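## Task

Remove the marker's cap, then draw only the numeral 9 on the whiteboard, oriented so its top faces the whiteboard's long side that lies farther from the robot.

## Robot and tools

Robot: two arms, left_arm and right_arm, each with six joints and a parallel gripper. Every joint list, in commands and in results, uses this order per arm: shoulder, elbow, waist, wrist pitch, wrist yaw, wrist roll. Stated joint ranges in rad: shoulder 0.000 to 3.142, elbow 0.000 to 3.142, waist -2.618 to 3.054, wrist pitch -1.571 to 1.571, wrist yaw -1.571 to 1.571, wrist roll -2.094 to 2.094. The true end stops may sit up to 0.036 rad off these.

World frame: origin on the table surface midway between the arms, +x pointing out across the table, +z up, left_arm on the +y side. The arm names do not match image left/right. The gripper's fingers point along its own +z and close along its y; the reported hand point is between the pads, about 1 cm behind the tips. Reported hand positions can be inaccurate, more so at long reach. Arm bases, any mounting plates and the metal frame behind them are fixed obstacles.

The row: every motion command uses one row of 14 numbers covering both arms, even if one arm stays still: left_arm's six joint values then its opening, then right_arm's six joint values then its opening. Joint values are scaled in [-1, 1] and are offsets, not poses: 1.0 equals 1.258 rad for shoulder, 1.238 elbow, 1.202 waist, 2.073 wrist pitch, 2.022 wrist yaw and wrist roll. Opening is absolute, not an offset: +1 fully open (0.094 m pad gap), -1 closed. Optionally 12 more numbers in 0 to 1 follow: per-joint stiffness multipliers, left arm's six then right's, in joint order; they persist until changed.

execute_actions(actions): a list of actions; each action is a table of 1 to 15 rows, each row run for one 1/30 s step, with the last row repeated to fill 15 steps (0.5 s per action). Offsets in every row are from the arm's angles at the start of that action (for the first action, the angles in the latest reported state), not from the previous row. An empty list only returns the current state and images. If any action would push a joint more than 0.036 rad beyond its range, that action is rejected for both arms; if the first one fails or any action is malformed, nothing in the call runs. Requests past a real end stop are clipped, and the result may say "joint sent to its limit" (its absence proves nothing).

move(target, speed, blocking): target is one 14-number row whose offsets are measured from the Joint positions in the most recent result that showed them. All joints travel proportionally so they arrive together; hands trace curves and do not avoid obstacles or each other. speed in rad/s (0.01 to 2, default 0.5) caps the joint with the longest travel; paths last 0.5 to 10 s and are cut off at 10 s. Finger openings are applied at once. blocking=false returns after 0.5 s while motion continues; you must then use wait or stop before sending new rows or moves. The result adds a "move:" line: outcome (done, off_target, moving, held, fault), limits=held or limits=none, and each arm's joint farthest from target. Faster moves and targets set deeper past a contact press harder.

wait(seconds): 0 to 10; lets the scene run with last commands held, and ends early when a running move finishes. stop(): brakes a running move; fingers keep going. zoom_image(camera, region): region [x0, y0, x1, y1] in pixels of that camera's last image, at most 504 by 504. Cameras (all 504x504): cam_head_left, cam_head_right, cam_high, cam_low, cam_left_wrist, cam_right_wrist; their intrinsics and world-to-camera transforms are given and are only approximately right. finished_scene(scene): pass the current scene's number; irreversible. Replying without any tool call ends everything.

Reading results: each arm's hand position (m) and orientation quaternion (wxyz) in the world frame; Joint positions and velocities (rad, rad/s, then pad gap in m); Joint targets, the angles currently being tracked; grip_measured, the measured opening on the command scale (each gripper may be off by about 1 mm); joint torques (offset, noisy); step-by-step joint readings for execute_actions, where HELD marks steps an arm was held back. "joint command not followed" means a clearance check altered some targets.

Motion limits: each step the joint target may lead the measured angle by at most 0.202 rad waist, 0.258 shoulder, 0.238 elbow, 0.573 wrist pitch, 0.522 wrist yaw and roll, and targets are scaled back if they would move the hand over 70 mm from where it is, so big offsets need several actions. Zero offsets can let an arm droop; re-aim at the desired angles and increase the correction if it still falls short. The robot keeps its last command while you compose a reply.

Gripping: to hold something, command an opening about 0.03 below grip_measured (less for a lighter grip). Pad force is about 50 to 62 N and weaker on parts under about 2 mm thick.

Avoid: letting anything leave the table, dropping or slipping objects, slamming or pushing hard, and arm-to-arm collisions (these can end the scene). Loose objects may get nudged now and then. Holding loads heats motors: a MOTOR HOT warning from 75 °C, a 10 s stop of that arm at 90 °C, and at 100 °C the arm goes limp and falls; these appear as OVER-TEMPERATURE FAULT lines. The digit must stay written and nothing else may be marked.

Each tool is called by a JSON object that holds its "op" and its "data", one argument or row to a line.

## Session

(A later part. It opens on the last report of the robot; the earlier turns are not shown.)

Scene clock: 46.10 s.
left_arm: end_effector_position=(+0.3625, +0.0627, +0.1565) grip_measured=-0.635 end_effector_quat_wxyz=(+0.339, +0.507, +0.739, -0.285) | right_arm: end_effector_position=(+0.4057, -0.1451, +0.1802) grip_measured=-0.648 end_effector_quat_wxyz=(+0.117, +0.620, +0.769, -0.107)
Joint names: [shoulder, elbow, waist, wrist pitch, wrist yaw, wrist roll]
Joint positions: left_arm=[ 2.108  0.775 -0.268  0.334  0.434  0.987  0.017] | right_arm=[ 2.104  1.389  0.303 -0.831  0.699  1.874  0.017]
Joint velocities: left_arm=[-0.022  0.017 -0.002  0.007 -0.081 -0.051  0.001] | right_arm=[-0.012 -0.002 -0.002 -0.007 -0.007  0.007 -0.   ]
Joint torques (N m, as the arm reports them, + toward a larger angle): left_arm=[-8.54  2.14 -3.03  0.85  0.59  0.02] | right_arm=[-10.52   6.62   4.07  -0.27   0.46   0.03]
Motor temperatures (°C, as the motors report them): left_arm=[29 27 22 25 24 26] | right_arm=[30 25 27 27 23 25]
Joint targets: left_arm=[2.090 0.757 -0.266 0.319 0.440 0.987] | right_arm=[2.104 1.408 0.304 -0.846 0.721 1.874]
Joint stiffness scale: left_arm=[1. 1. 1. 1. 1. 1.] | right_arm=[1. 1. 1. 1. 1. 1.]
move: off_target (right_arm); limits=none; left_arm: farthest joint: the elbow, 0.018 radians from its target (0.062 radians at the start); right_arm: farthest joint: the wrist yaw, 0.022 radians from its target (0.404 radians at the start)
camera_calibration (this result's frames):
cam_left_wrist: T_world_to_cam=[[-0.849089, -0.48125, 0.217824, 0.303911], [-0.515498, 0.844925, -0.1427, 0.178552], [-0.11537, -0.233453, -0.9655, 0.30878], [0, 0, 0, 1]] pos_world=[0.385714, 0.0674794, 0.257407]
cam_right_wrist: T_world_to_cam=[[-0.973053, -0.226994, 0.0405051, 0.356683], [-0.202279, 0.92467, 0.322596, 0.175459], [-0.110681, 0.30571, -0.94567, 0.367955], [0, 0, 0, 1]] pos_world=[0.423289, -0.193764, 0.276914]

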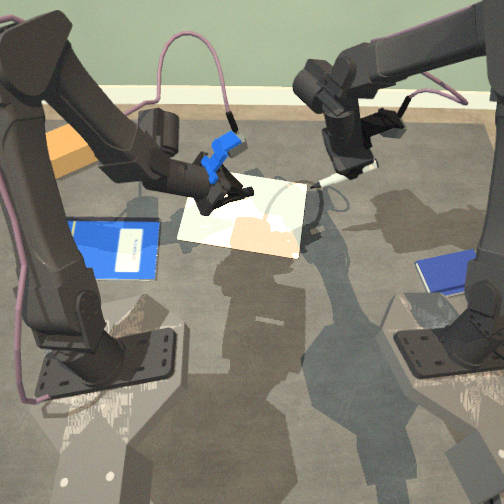

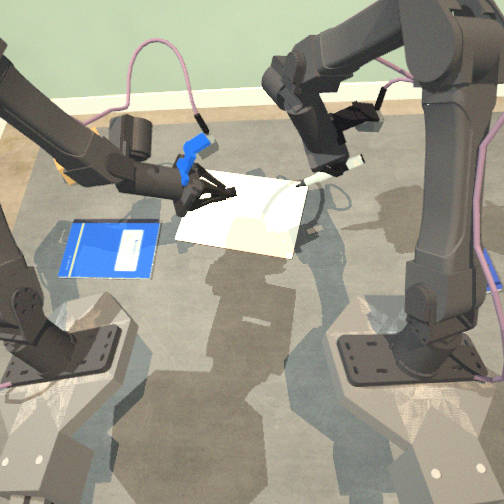

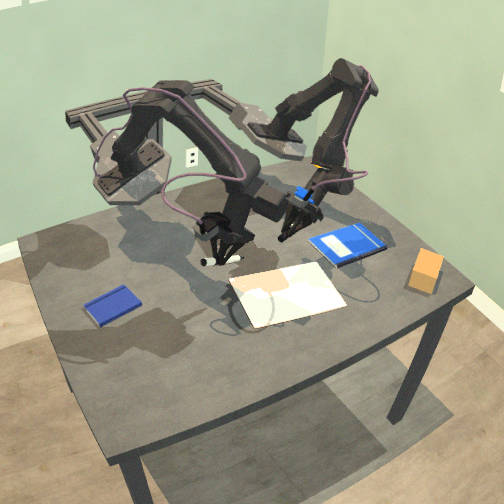

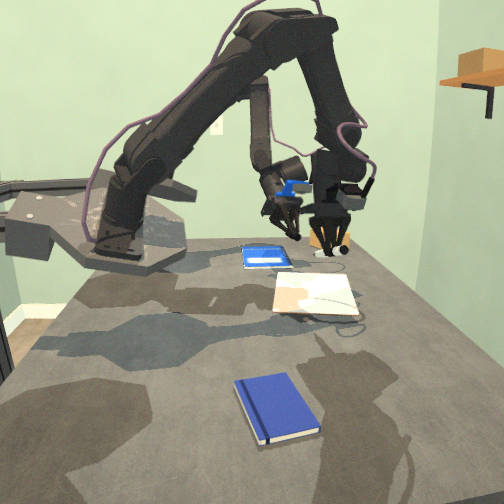

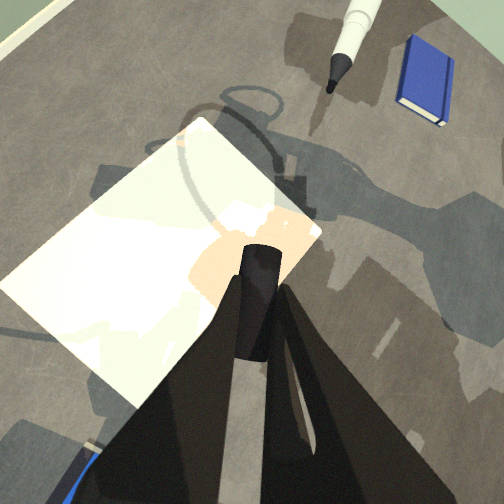

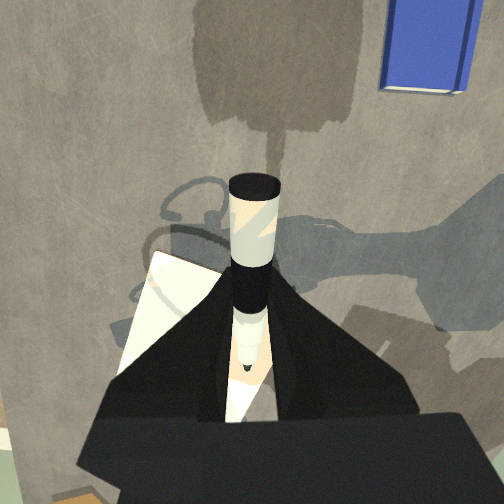

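{"op": "move", "data": {
  "target": [-0.285,0.1,0.43,0,0,0,-0.7, 0,0,0,0,-0.346,-0.6,-0.7],
  "speed": 1.3
}}

{"op": "move", "data": {
  "target": [0,0.01,0,0,0,0,-0.7, 0.2,-0.2,0.02,1.0,0,-0.515,-0.7],
  "speed": 1.5
}}

Scene clock: 51.70 s.
left_arm: end_effector_position=(+0.4985, +0.3337, +0.2220) grip_measured=-0.635 end_effector_quat_wxyz=(+0.464, +0.313, +0.827, -0.041) | right_arm: end_effector_position=(+0.3484, -0.0389, +0.1858) grip_measured=-0.647 end_effector_quat_wxyz=(-0.153, +0.093, +0.975, +0.132)
Joint names: [shoulder, elbow, waist, wrist pitch, wrist yaw, wrist roll]
Joint positions: left_arm=[1.76  0.882 0.252 0.343 0.426 0.987 0.017] | right_arm=[ 2.104  1.389  0.303 -0.831  0.007  0.669  0.017]
Joint velocities: left_arm=[-0.012  0.017 -0.007  0.037  0.007 -0.051 -0.001] | right_arm=[ 0.002 -0.002  0.017  0.081 -0.007  0.081 -0.   ]
Joint torques (N m, as the arm reports them, + toward a larger angle): left_arm=[-8.83  6.32 -2.19  1.42  0.51  0.02] | right_arm=[-10.39   4.98   4.15  -0.12  -0.3   -0.05]
Motor temperatures (°C, as the motors report them): left_arm=[29 26 22 25 24 26] | right_arm=[30 25 27 27 23 25]
Joint targets: left_arm=[1.749 0.899 0.249 0.335 0.434 0.987] | right_arm=[2.104 1.389 0.303 -0.830 -0.001 0.660]
Joint stiffness scale: left_arm=[1. 1. 1. 1. 1. 1.] | right_arm=[1. 1. 1. 1. 1. 1.]
move: done; limits=none; left_arm: farthest joint: the elbow, 0.016 radians from its target (0.124 radians at the start); right_arm: farthest joint: the wrist yaw, 0.008 radians from its target (0.700 radians at the start)
camera_calibration (this result's frames):
cam_left_wrist: T_world_to_cam=[[-0.417059, -0.906033, -0.0718832, 0.526253], [-0.876025, 0.421796, -0.233812, 0.370189], [0.242161, -0.0345416, -0.969621, 0.207323], [0, 0, 0, 1]] pos_world=[0.493568, 0.32782, 0.325408]
cam_right_wrist: T_world_to_cam=[[-0.195606, -0.954821, -0.223731, 0.0747012], [-0.585028, -0.0694862, 0.808031, 0.068313], [-0.787071, 0.288944, -0.545005, 0.495073], [0, 0, 0, 1]] pos_world=[0.444234, -0.0669755, 0.231331]

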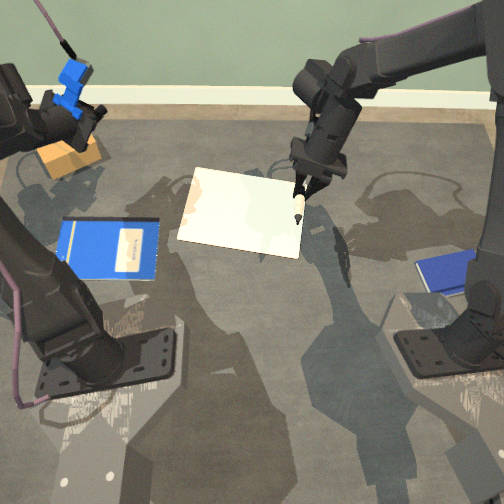

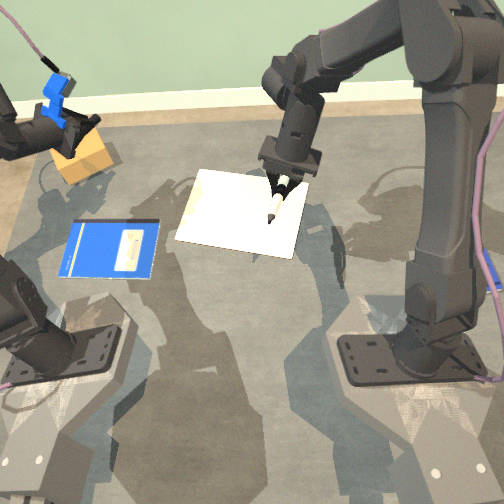

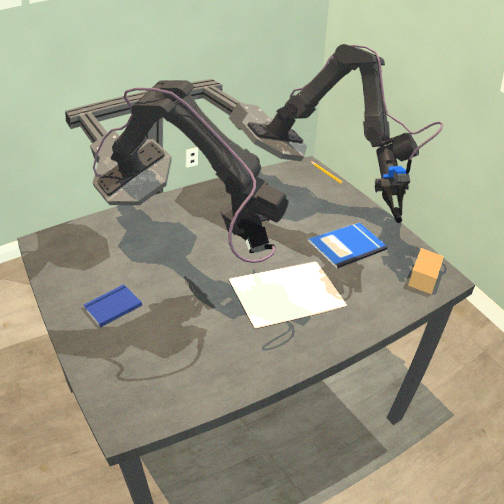

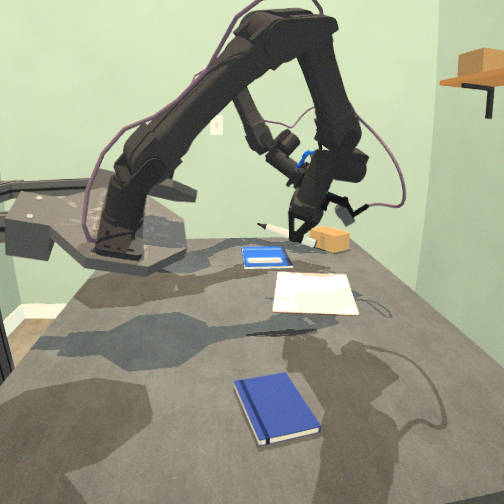

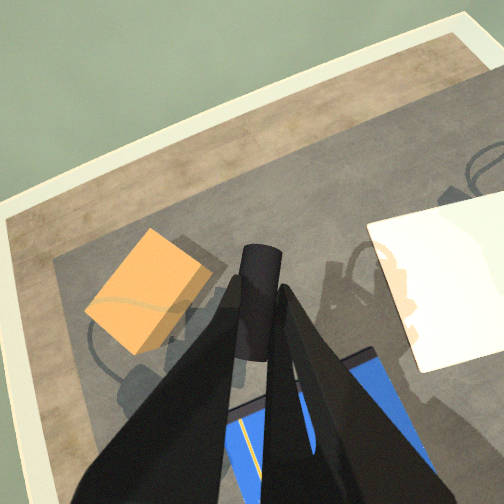

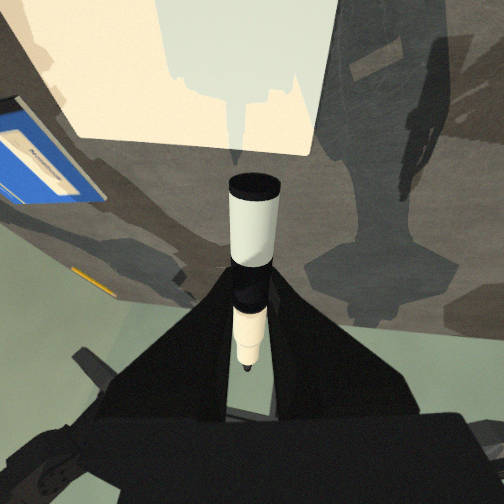

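Scene clock: 54.10 s.
left_arm: end_effector_position=(+0.4985, +0.3342, +0.2217) grip_measured=-0.635 end_effector_quat_wxyz=(+0.463, +0.313, +0.828, -0.040) | right_arm: end_effector_position=(+0.5711, +0.0316, +0.2730) grip_measured=-0.647 end_effector_quat_wxyz=(+0.644, -0.170, +0.725, +0.173)
Joint names: [shoulder, elbow, waist, wrist pitch, wrist yaw, wrist roll]
Joint positions: left_arm=[1.76  0.882 0.252 0.343 0.422 0.987 0.017] | right_arm=[ 2.347  1.154  0.308  1.221  0.011 -0.366  0.017]
Joint velocities: left_arm=[-0.022 -0.012 -0.012  0.022 -0.022  0.066 -0.   ] | right_arm=[ 0.007 -0.007 -0.007 -0.007  0.022  0.051  0.   ]
Joint torques (N m, as the arm reports them, + toward a larger angle): left_arm=[-8.14  6.03 -1.96  1.51  0.45  0.02] | right_arm=[-11.02   3.56   6.39   1.71  -0.28  -0.07]
Motor temperatures (°C, as the motors report them): left_arm=[29 27 22 25 24 26] | right_arm=[30 25 27 27 23 25]
Joint targets: left_arm=[1.760 0.895 0.252 0.343 0.426 0.987] | right_arm=[2.356 1.141 0.327 1.242 0.007 -0.373]
Joint stiffness scale: left_arm=[1. 1. 1. 1. 1. 1.] | right_arm=[1. 1. 1. 1. 1. 1.]
move: off_target (right_arm); limits=none; left_arm: farthest joint: the elbow, 0.012 radians from its target (0.012 radians at the start); right_arm: farthest joint: the wrist pitch, 0.021 radians from its target (2.073 radians at the start)
camera_calibration (this result's frames):
cam_left_wrist: T_world_to_cam=[[-0.415219, -0.906756, -0.0733914, 0.526355], [-0.877249, 0.420455, -0.231629, 0.370466], [0.240889, -0.0317943, -0.970032, 0.206829], [0, 0, 0, 1]] pos_world=[0.49372, 0.328087, 0.325071]
cam_right_wrist: T_world_to_cam=[[0.459572, -0.888112, -0.0070919, -0.230324], [-0.612051, -0.310912, -0.727136, 0.575174], [0.643573, 0.338512, -0.686457, -0.0825323], [0, 0, 0, 1]] pos_world=[0.511002, 0.00221335, 0.359942]

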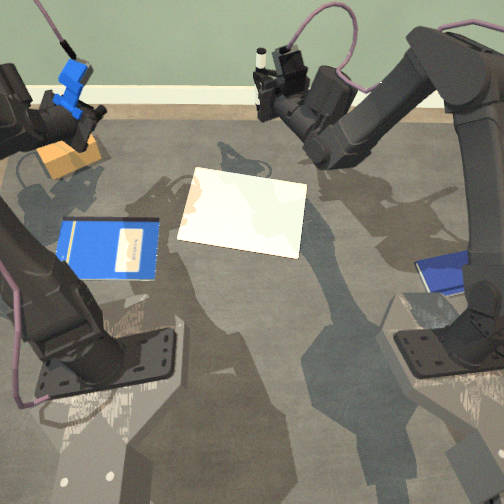

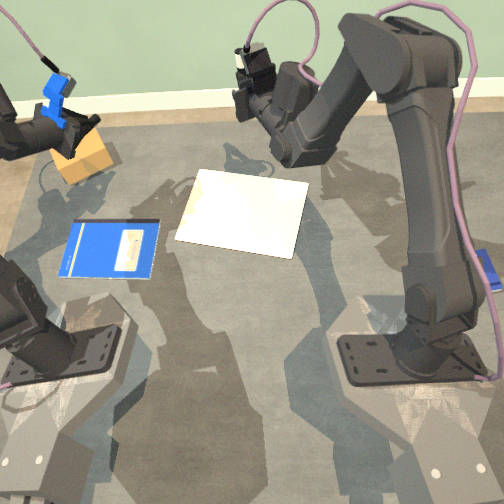

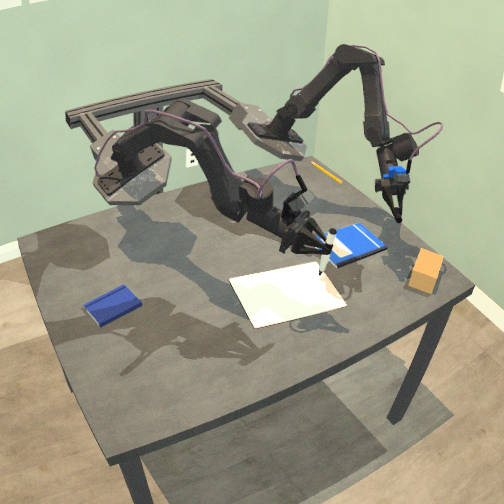

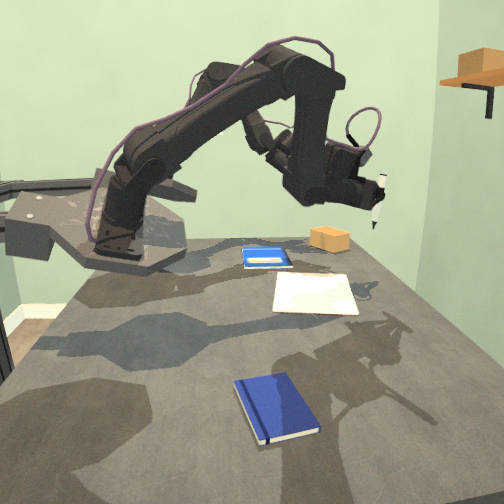

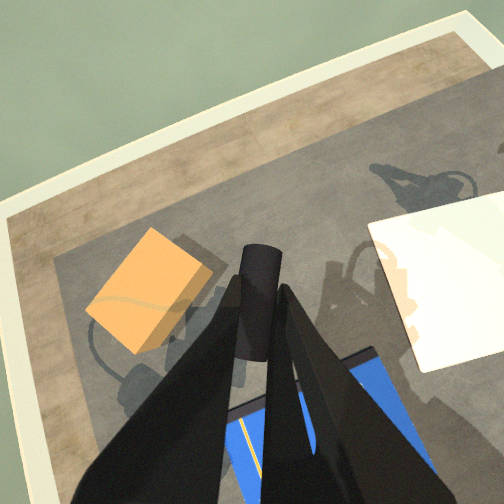

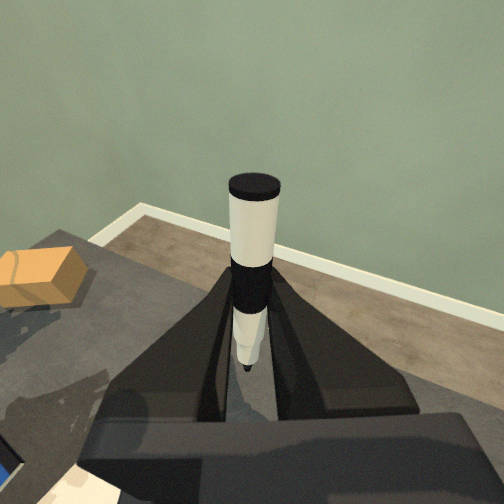

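{"op": "move", "data": {
  "target": [0,0.01,0,0,0,0,-0.7, 0.195,-0.18,0.032,0.06,-0.005,-0.007,-0.7],
  "speed": 0.8
}}

Scene clock: 55.47 s.
left_arm: end_effector_position=(+0.4985, +0.3348, +0.2213) grip_measured=-0.635 end_effector_quat_wxyz=(+0.462, +0.312, +0.829, -0.039) | right_arm: end_effector_position=(+0.4287, +0.0536, +0.1078) grip_measured=-0.647 end_effector_quat_wxyz=(+0.487, -0.257, +0.812, +0.194)
Joint names: [shoulder, elbow, waist, wrist pitch, wrist yaw, wrist roll]
Joint positions: left_arm=[1.76  0.882 0.252 0.343 0.418 0.987 0.017] | right_arm=[ 2.621  0.924  0.332  1.324  0.012 -0.375  0.017]
Joint velocities: left_arm=[-0.012 -0.022 -0.012 -0.139  0.022 -0.007  0.001] | right_arm=[ 0.017  0.022 -0.007 -0.022 -0.022 -0.007 -0.   ]
Joint torques (N m, as the arm reports them, + toward a larger angle): left_arm=[-8.1   6.03 -1.95  1.51  0.45  0.03] | right_arm=[-12.28   2.37   5.6    1.61  -0.39  -0.05]
Motor temperatures (°C, as the motors report them): left_arm=[29 27 22 25 24 26] | right_arm=[30 25 27 27 23 25]
Joint targets: left_arm=[1.760 0.895 0.252 0.343 0.422 0.987] | right_arm=[2.593 0.932 0.346 1.346 0.001 -0.381]
Joint stiffness scale: left_arm=[1. 1. 1. 1. 1. 1.] | right_arm=[1. 1. 1. 1. 1. 1.]
move: off_target (right_arm); limits=none; left_arm: farthest joint: the elbow, 0.012 radians from its target (0.012 radians at the start); right_arm: farthest joint: the shoulder, 0.028 radians from its target (0.245 radians at the start)
camera_calibration (this result's frames):
cam_left_wrist: T_world_to_cam=[[-0.413176, -0.907551, -0.0750721, 0.526465], [-0.878601, 0.418956, -0.229206, 0.370775], [0.239468, -0.0287438, -0.970479, 0.206281], [0, 0, 0, 1]] pos_world=[0.493889, 0.328385, 0.324697]
cam_right_wrist: T_world_to_cam=[[0.605535, -0.795023, -0.0355866, -0.210998], [-0.723462, -0.531298, -0.440822, 0.40347], [0.331556, 0.292679, -0.896889, 0.0472145], [0, 0, 0, 1]] pos_world=[0.404008, 0.0327961, 0.212696]

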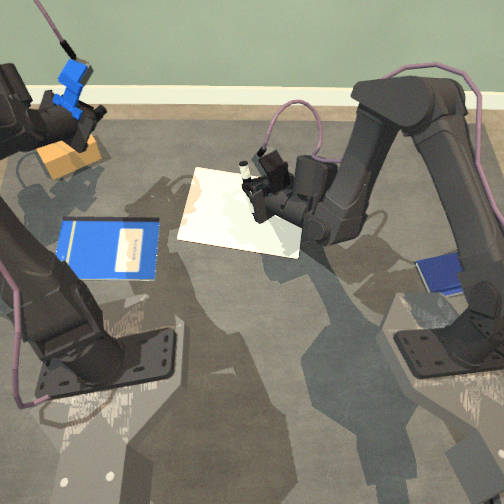

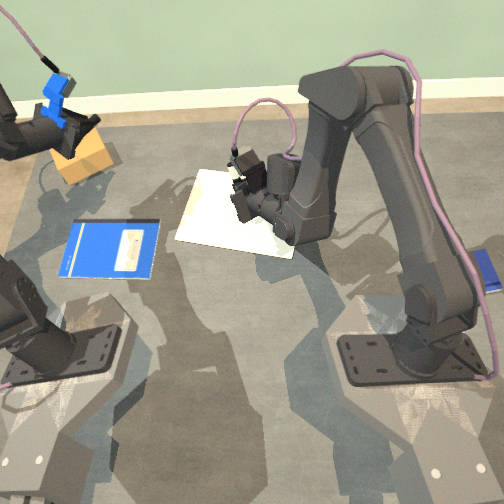

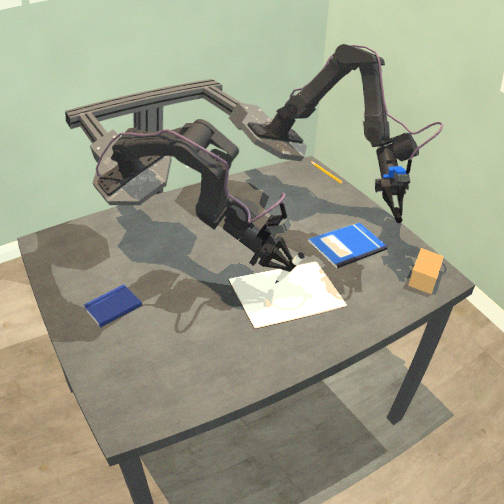

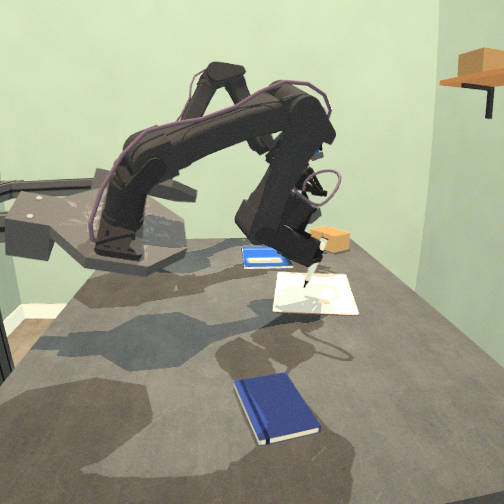

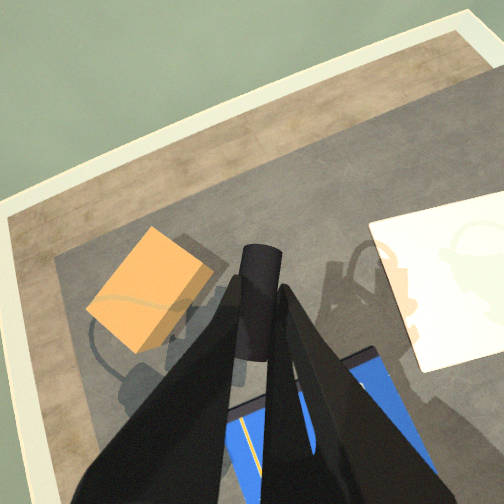

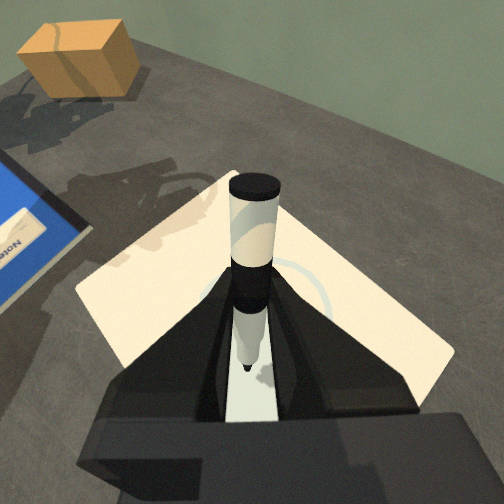

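{"op": "move", "data": {
  "target": [0,0.01,0,0,0,0,-0.7, 0.044,0.063,-0.068,-0.004,0,0,-0.7],
  "speed": 0.3
}}

{"op": "zoom_image", "data": {
  "camera": "cam_low",
  "region": [260, 230, 380, 330]
}}

Scene clock: 57.13 s.
left_arm: end_effector_position=(+0.4985, +0.3353, +0.2210) grip_measured=-0.635 end_effector_quat_wxyz=(+0.461, +0.312, +0.830, -0.037) | right_arm: end_effector_position=(+0.4531, +0.0279, +0.0891) grip_measured=-0.647 end_effector_quat_wxyz=(+0.490, -0.229, +0.824, +0.171)
Joint names: [shoulder, elbow, waist, wrist pitch, wrist yaw, wrist roll]
Joint positions: left_arm=[1.76  0.882 0.252 0.343 0.415 0.987 0.017] | right_arm=[ 2.654  0.98   0.257  1.32   0.01  -0.372  0.017]
Joint velocities: left_arm=[-0.007 -0.012 -0.037  0.066 -0.022 -0.022 -0.001] | right_arm=[ 0.002  0.007 -0.027  0.007  0.037  0.022 -0.001]
Joint torques (N m, as the arm reports them, + toward a larger angle): left_arm=[-8.13  6.02 -1.96  1.52  0.45  0.03] | right_arm=[-8.46  3.59  3.72  1.35 -0.21 -0.02]
Motor temperatures (°C, as the motors report them): left_arm=[29 27 22 26 24 26] | right_arm=[31 25 27 28 23 25]
Joint targets: left_arm=[1.760 0.895 0.252 0.343 0.418 0.987] | right_arm=[2.676 1.002 0.250 1.316 0.012 -0.375]
Joint stiffness scale: left_arm=[1. 1. 1. 1. 1. 1.] | right_arm=[1. 1. 1. 1. 1. 1.]
move: off_target (right_arm); limits=none; left_arm: farthest joint: the elbow, 0.012 radians from its target (0.012 radians at the start); right_arm: farthest joint: the shoulder, 0.022 radians from its target (0.056 radians at the start)
camera_calibration (this result's frames):
cam_left_wrist: T_world_to_cam=[[-0.411338, -0.908259, -0.0765891, 0.526564], [-0.879813, 0.417599, -0.227026, 0.371054], [0.238182, -0.0260004, -0.970872, 0.205788], [0, 0, 0, 1]] pos_world=[0.494039, 0.328655, 0.324361]
cam_right_wrist: T_world_to_cam=[[0.543902, -0.838618, -0.0298523, -0.218234], [-0.764434, -0.480487, -0.429853, 0.41541], [0.346139, 0.256618, -0.902405, 0.0247147], [0, 0, 0, 1]] pos_world=[0.427696, 0.0102416, 0.194353]

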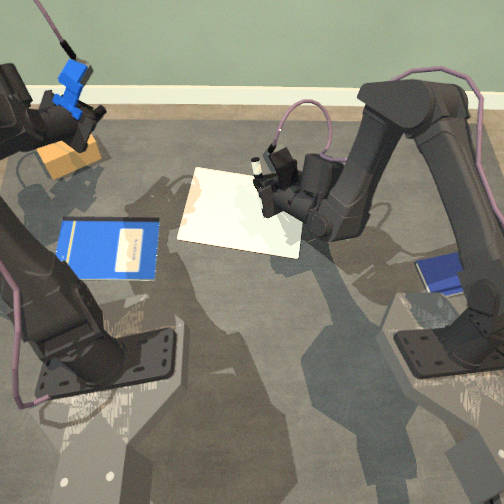

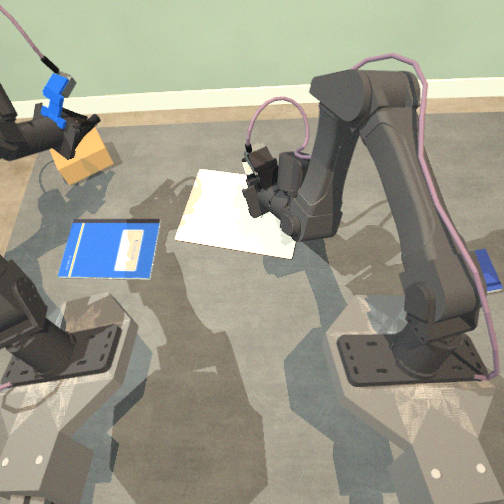

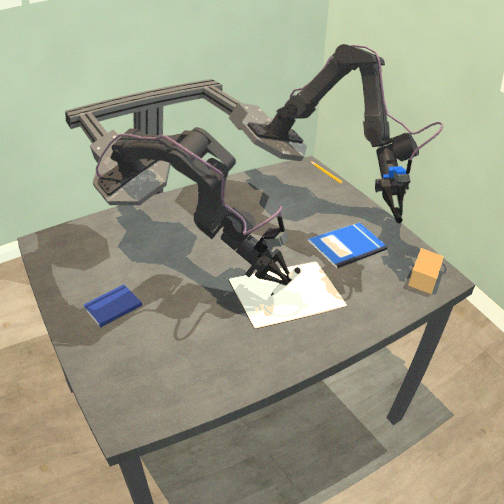

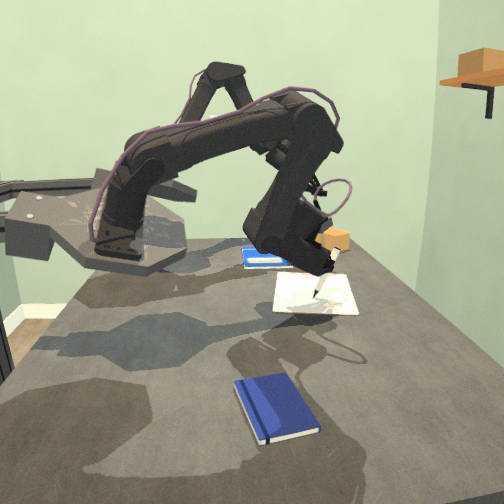

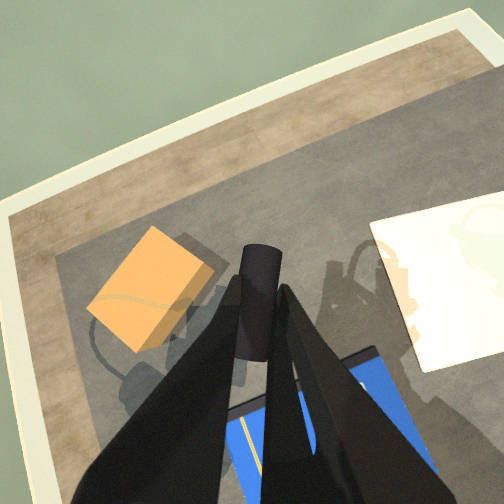

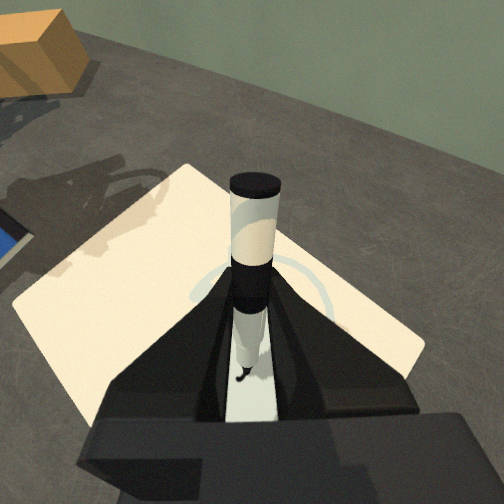

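Region (260, 230, 380, 330) of cam_low's 504x504 image, scaled by 4.200, with more detail than that image has.

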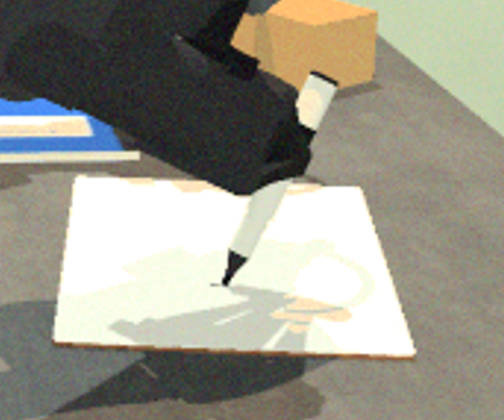

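{"op": "move", "data": {
  "target": [0,0.01,0,0,0,0,-0.7, -0.007,0.064,-0.017,-0.057,0,0,-0.7],
  "speed": 0.15
}}

Scene clock: 59.40 s.
left_arm: end_effector_position=(+0.4985, +0.3358, +0.2207) grip_measured=-0.635 end_effector_quat_wxyz=(+0.461, +0.312, +0.830, -0.036) | right_arm: end_effector_position=(+0.4623, +0.0333, +0.0825) grip_measured=-0.647 end_effector_quat_wxyz=(+0.476, -0.232, +0.829, +0.178)
Joint names: [shoulder, elbow, waist, wrist pitch, wrist yaw, wrist roll]
Joint positions: left_arm=[1.76  0.882 0.252 0.343 0.411 0.987 0.017] | right_arm=[ 2.654  1.038  0.25   1.232 -0.005 -0.365  0.017]
Joint velocities: left_arm=[-0.012  0.007  0.002  0.095 -0.037 -0.051 -0.   ] | right_arm=[ 0.012 -0.007 -0.002 -0.095  0.081  0.066  0.   ]
Joint torques (N m, as the arm reports them, + toward a larger angle): left_arm=[-8.1   6.02 -1.96  1.51  0.44  0.04] | right_arm=[-11.16   3.94   3.16   1.07  -0.06  -0.05]
Motor temperatures (°C, as the motors report them): left_arm=[29 27 22 26 24 26] | right_arm=[30 24 27 28 23 25]
Joint targets: left_arm=[1.760 0.895 0.252 0.343 0.415 0.987] | right_arm=[2.645 1.059 0.237 1.202 0.009 -0.372]
Joint stiffness scale: left_arm=[1. 1. 1. 1. 1. 1.] | right_arm=[1. 1. 1. 1. 1. 1.]
move: off_target (right_arm); limits=none; left_arm: farthest joint: the elbow, 0.012 radians from its target (0.012 radians at the start); right_arm: farthest joint: the wrist pitch, 0.030 radians from its target (0.118 radians at the start)
camera_calibration (this result's frames):
cam_left_wrist: T_world_to_cam=[[-0.409501, -0.90896, -0.0781104, 0.52666], [-0.881018, 0.416235, -0.224848, 0.371335], [0.23689, -0.0232588, -0.971258, 0.205295], [0, 0, 0, 1]] pos_world=[0.494188, 0.328926, 0.324026]
cam_right_wrist: T_world_to_cam=[[0.553945, -0.831238, -0.046772, -0.222409], [-0.770625, -0.490669, -0.40667, 0.423442], [0.31509, 0.261316, -0.912377, 0.0292503], [0, 0, 0, 1]] pos_world=[0.440301, 0.0152519, 0.188486]

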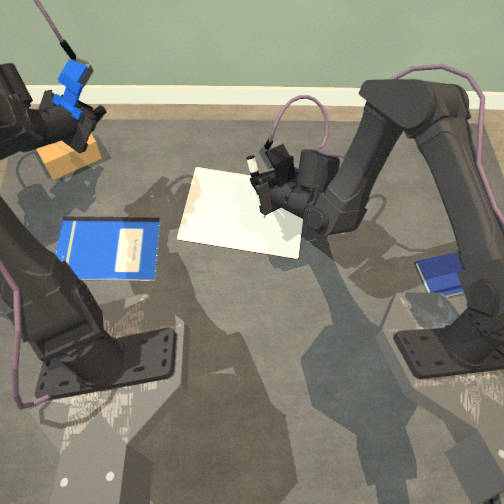

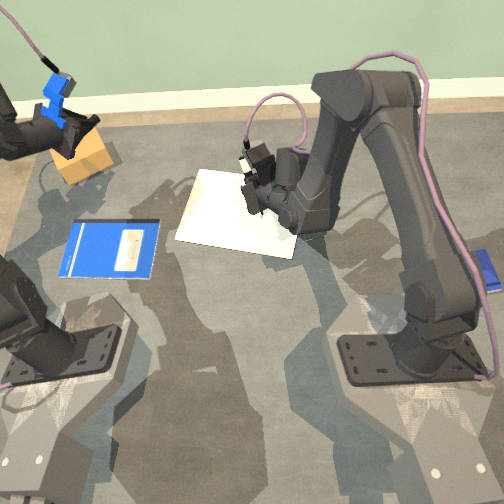

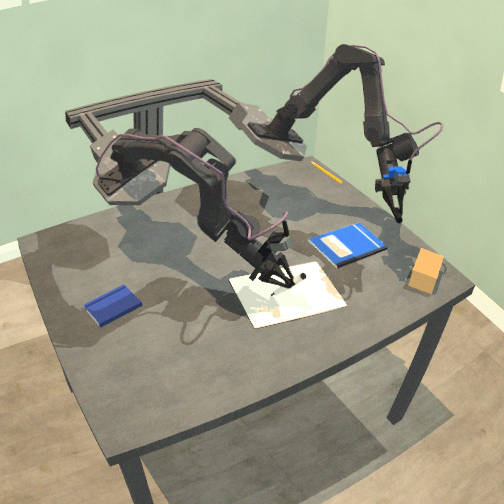

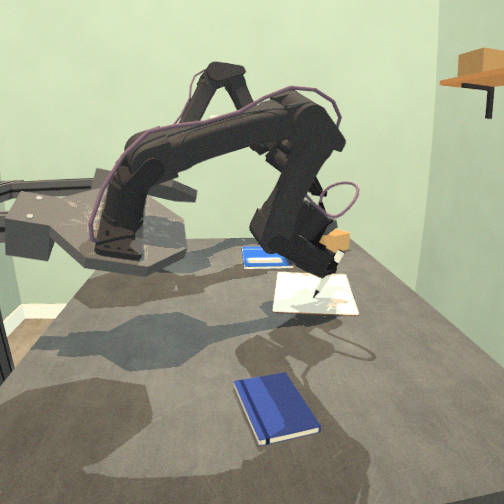

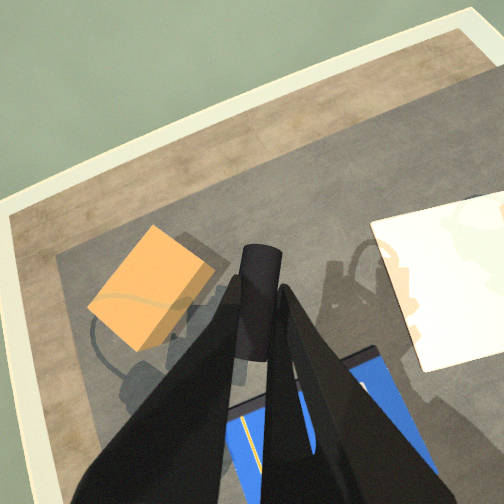

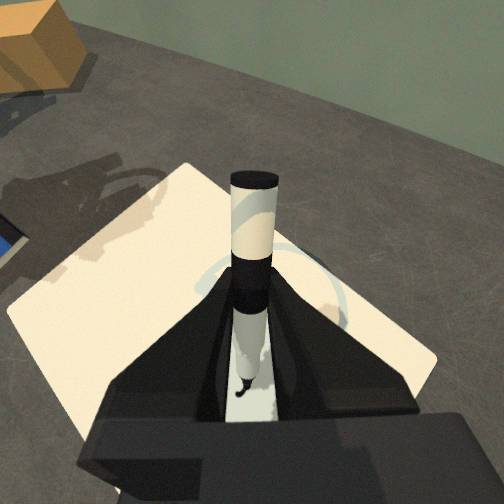

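{"op": "execute_actions", "data": {
  "actions": [
    [[0,0.01,0,0,0,0,-0.7,-0.019,0.016,0,-0.005,0,0,-0.75]],
    [[0,0.01,0,0,0,0,-0.7,-0.019,0.02,-0.004,-0.008,0,0,-0.75],[0,0.01,0,0,0,0,-0.7,-0.020,0.026,-0.006,-0.012,0,0,-0.75],[0,0.01,0,0,0,0,-0.7,-0.021,0.032,-0.007,-0.016,0,0,-0.75],[0,0.01,0,0,0,0,-0.7,-0.022,0.038,-0.009,-0.020,0,0,-0.75],[0,0.01,0,0,0,0,-0.7,-0.023,0.044,-0.010,-0.024,0,0,-0.75],[0,0.01,0,0,0,0,-0.7,-0.024,0.050,-0.012,-0.028,0,0,-0.75],[0,0.01,0,0,0,0,-0.7,-0.025,0.057,-0.013,-0.033,0,0,-0.75],[0,0.01,0,0,0,0,-0.7,-0.026,0.064,-0.015,-0.038,0,0,-0.75]]
  ]
}}

{"op": "zoom_image", "data": {
  "camera": "cam_low",
  "region": [260, 230, 380, 330]
}}

Scene clock: 61.53 s.
left_arm: end_effector_position=(+0.4985, +0.3368, +0.2201) grip_measured=-0.635 end_effector_quat_wxyz=(+0.459, +0.311, +0.832, -0.034) | right_arm: end_effector_position=(+0.4822, +0.0317, +0.0848) grip_measured=-0.647 end_effector_quat_wxyz=(+0.480, -0.225, +0.830, +0.175)
Joint names: [shoulder, elbow, waist, wrist pitch, wrist yaw, wrist roll]
Joint positions: left_arm=[1.76  0.882 0.252 0.343 0.405 0.987 0.017] | right_arm=[ 2.646  1.097  0.235  1.176 -0.007 -0.363  0.017]
Joint velocities: left_arm=[ 0.002 -0.017 -0.007 -0.022 -0.051  0.081  0.001] | right_arm=[-0.002  0.012 -0.017 -0.037 -0.022  0.037 -0.   ]
Joint torques (N m, as the arm reports them, + toward a larger angle): left_arm=[-8.14  6.04 -1.99  1.53  0.45  0.02] | right_arm=[-12.82   4.16   4.08   1.18  -0.2    0.02]
Motor temperatures (°C, as the motors report them): left_arm=[29 27 22 26 24 26] | right_arm=[31 24 27 28 23 25]
Joint targets: left_arm=[1.760 0.895 0.252 0.343 0.408 0.987] | right_arm=[2.621 1.117 0.231 1.153 -0.006 -0.365]
Joint stiffness scale: left_arm=[1. 1. 1. 1. 1. 1.] | right_arm=[1. 1. 1. 1. 1. 1.]
Step readings (joint positions; steps 1 to 15: 1st action; 16 to 30: 2nd action):
0: left_arm=[1.760 0.882 0.252 0.343 0.411 0.987] | right_arm=[2.654 1.038 0.250 1.232 -0.005 -0.365]
1: left_arm=[1.760 0.882 0.252 0.343 0.411 0.987] | right_arm=[2.654 1.038 0.250 1.232 -0.006 -0.365]
2: left_arm=[1.760 0.882 0.252 0.343 0.410 0.987] | right_arm=[2.654 1.038 0.250 1.232 -0.006 -0.364]
4: left_arm=[1.760 0.882 0.252 0.343 0.410 0.987] | right_arm=[2.654 1.038 0.250 1.232 -0.006 -0.364]
8: left_arm=[1.760 0.882 0.252 0.343 0.409 0.987] | right_arm=[2.654 1.038 0.250 1.232 -0.006 -0.364]
15: left_arm=[1.760 0.882 0.252 0.343 0.408 0.987] | right_arm=[2.654 1.038 0.250 1.232 -0.006 -0.364]
16: left_arm=[1.760 0.882 0.252 0.343 0.408 0.987] | right_arm=[2.654 1.038 0.250 1.232 -0.006 -0.364]
17: left_arm=[1.760 0.882 0.252 0.343 0.407 0.987] | right_arm=[2.654 1.039 0.250 1.232 -0.006 -0.364]
19: left_arm=[1.760 0.882 0.252 0.343 0.406 0.987] | right_arm=[2.654 1.046 0.250 1.223 -0.006 -0.364]
23: left_arm=[1.760 0.882 0.252 0.343 0.405 0.987] | right_arm=[2.654 1.078 0.245 1.199 -0.007 -0.364]
30: Joint positions above
camera_calibration (this result's frames):
cam_left_wrist: T_world_to_cam=[[-0.406032, -0.910263, -0.080995, 0.52684], [-0.883278, 0.413636, -0.220738, 0.371869], [0.234432, -0.0180853, -0.971964, 0.204366], [0, 0, 0, 1]] pos_world=[0.494467, 0.32944, 0.323393]
cam_right_wrist: T_world_to_cam=[[0.540251, -0.840242, -0.0460754, -0.227773], [-0.776643, -0.476782, -0.411709, 0.441824], [0.323967, 0.25821, -0.91015, 0.0211111], [0, 0, 0, 1]] pos_world=[0.459355, 0.0138185, 0.190623]

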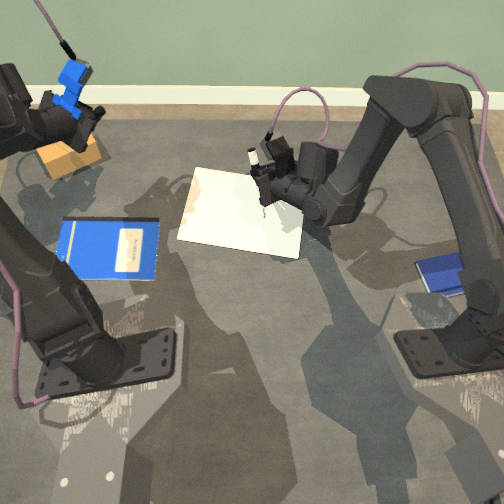

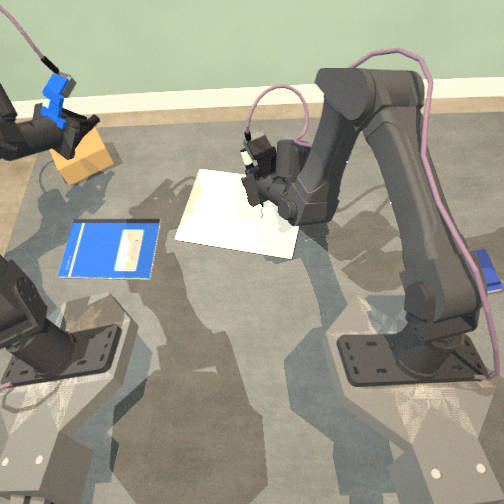

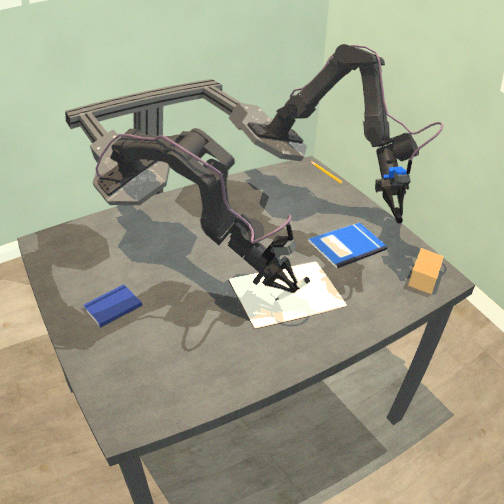

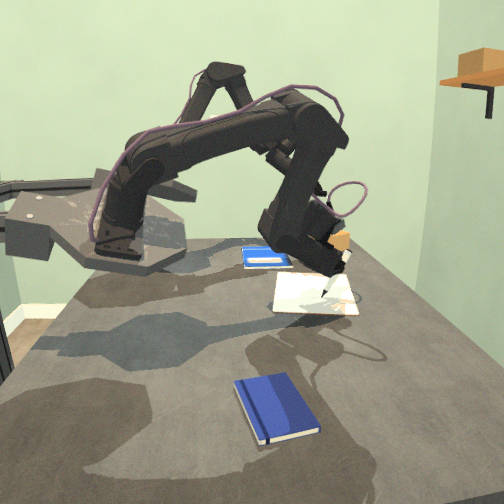

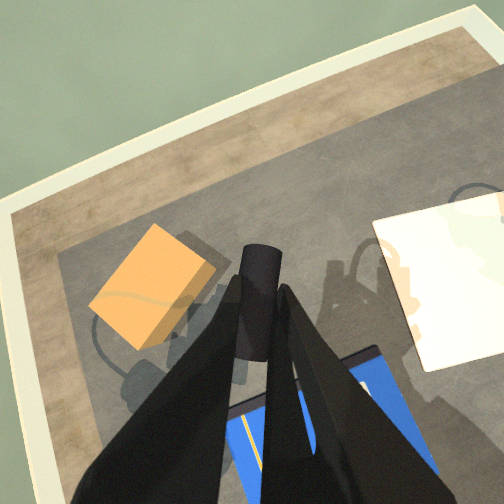

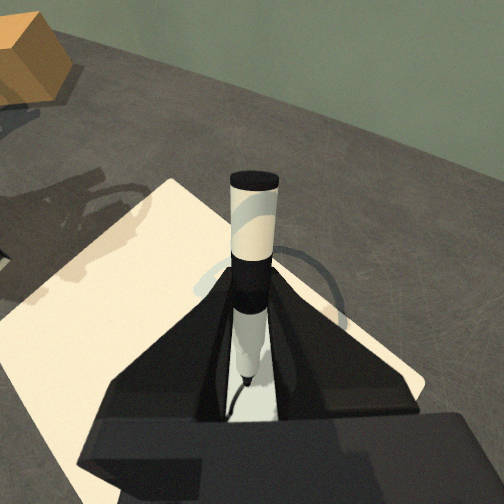

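Region (260, 230, 380, 330) of cam_low's 504x504 image, scaled by 4.200, with more detail than that image has.

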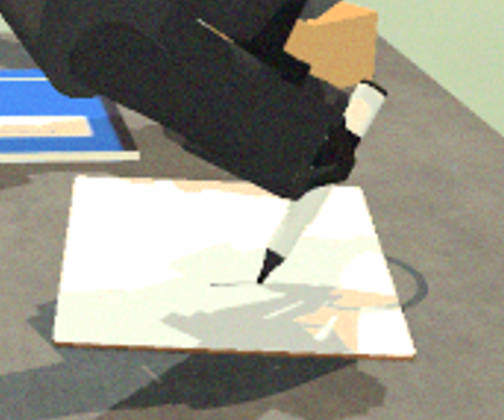

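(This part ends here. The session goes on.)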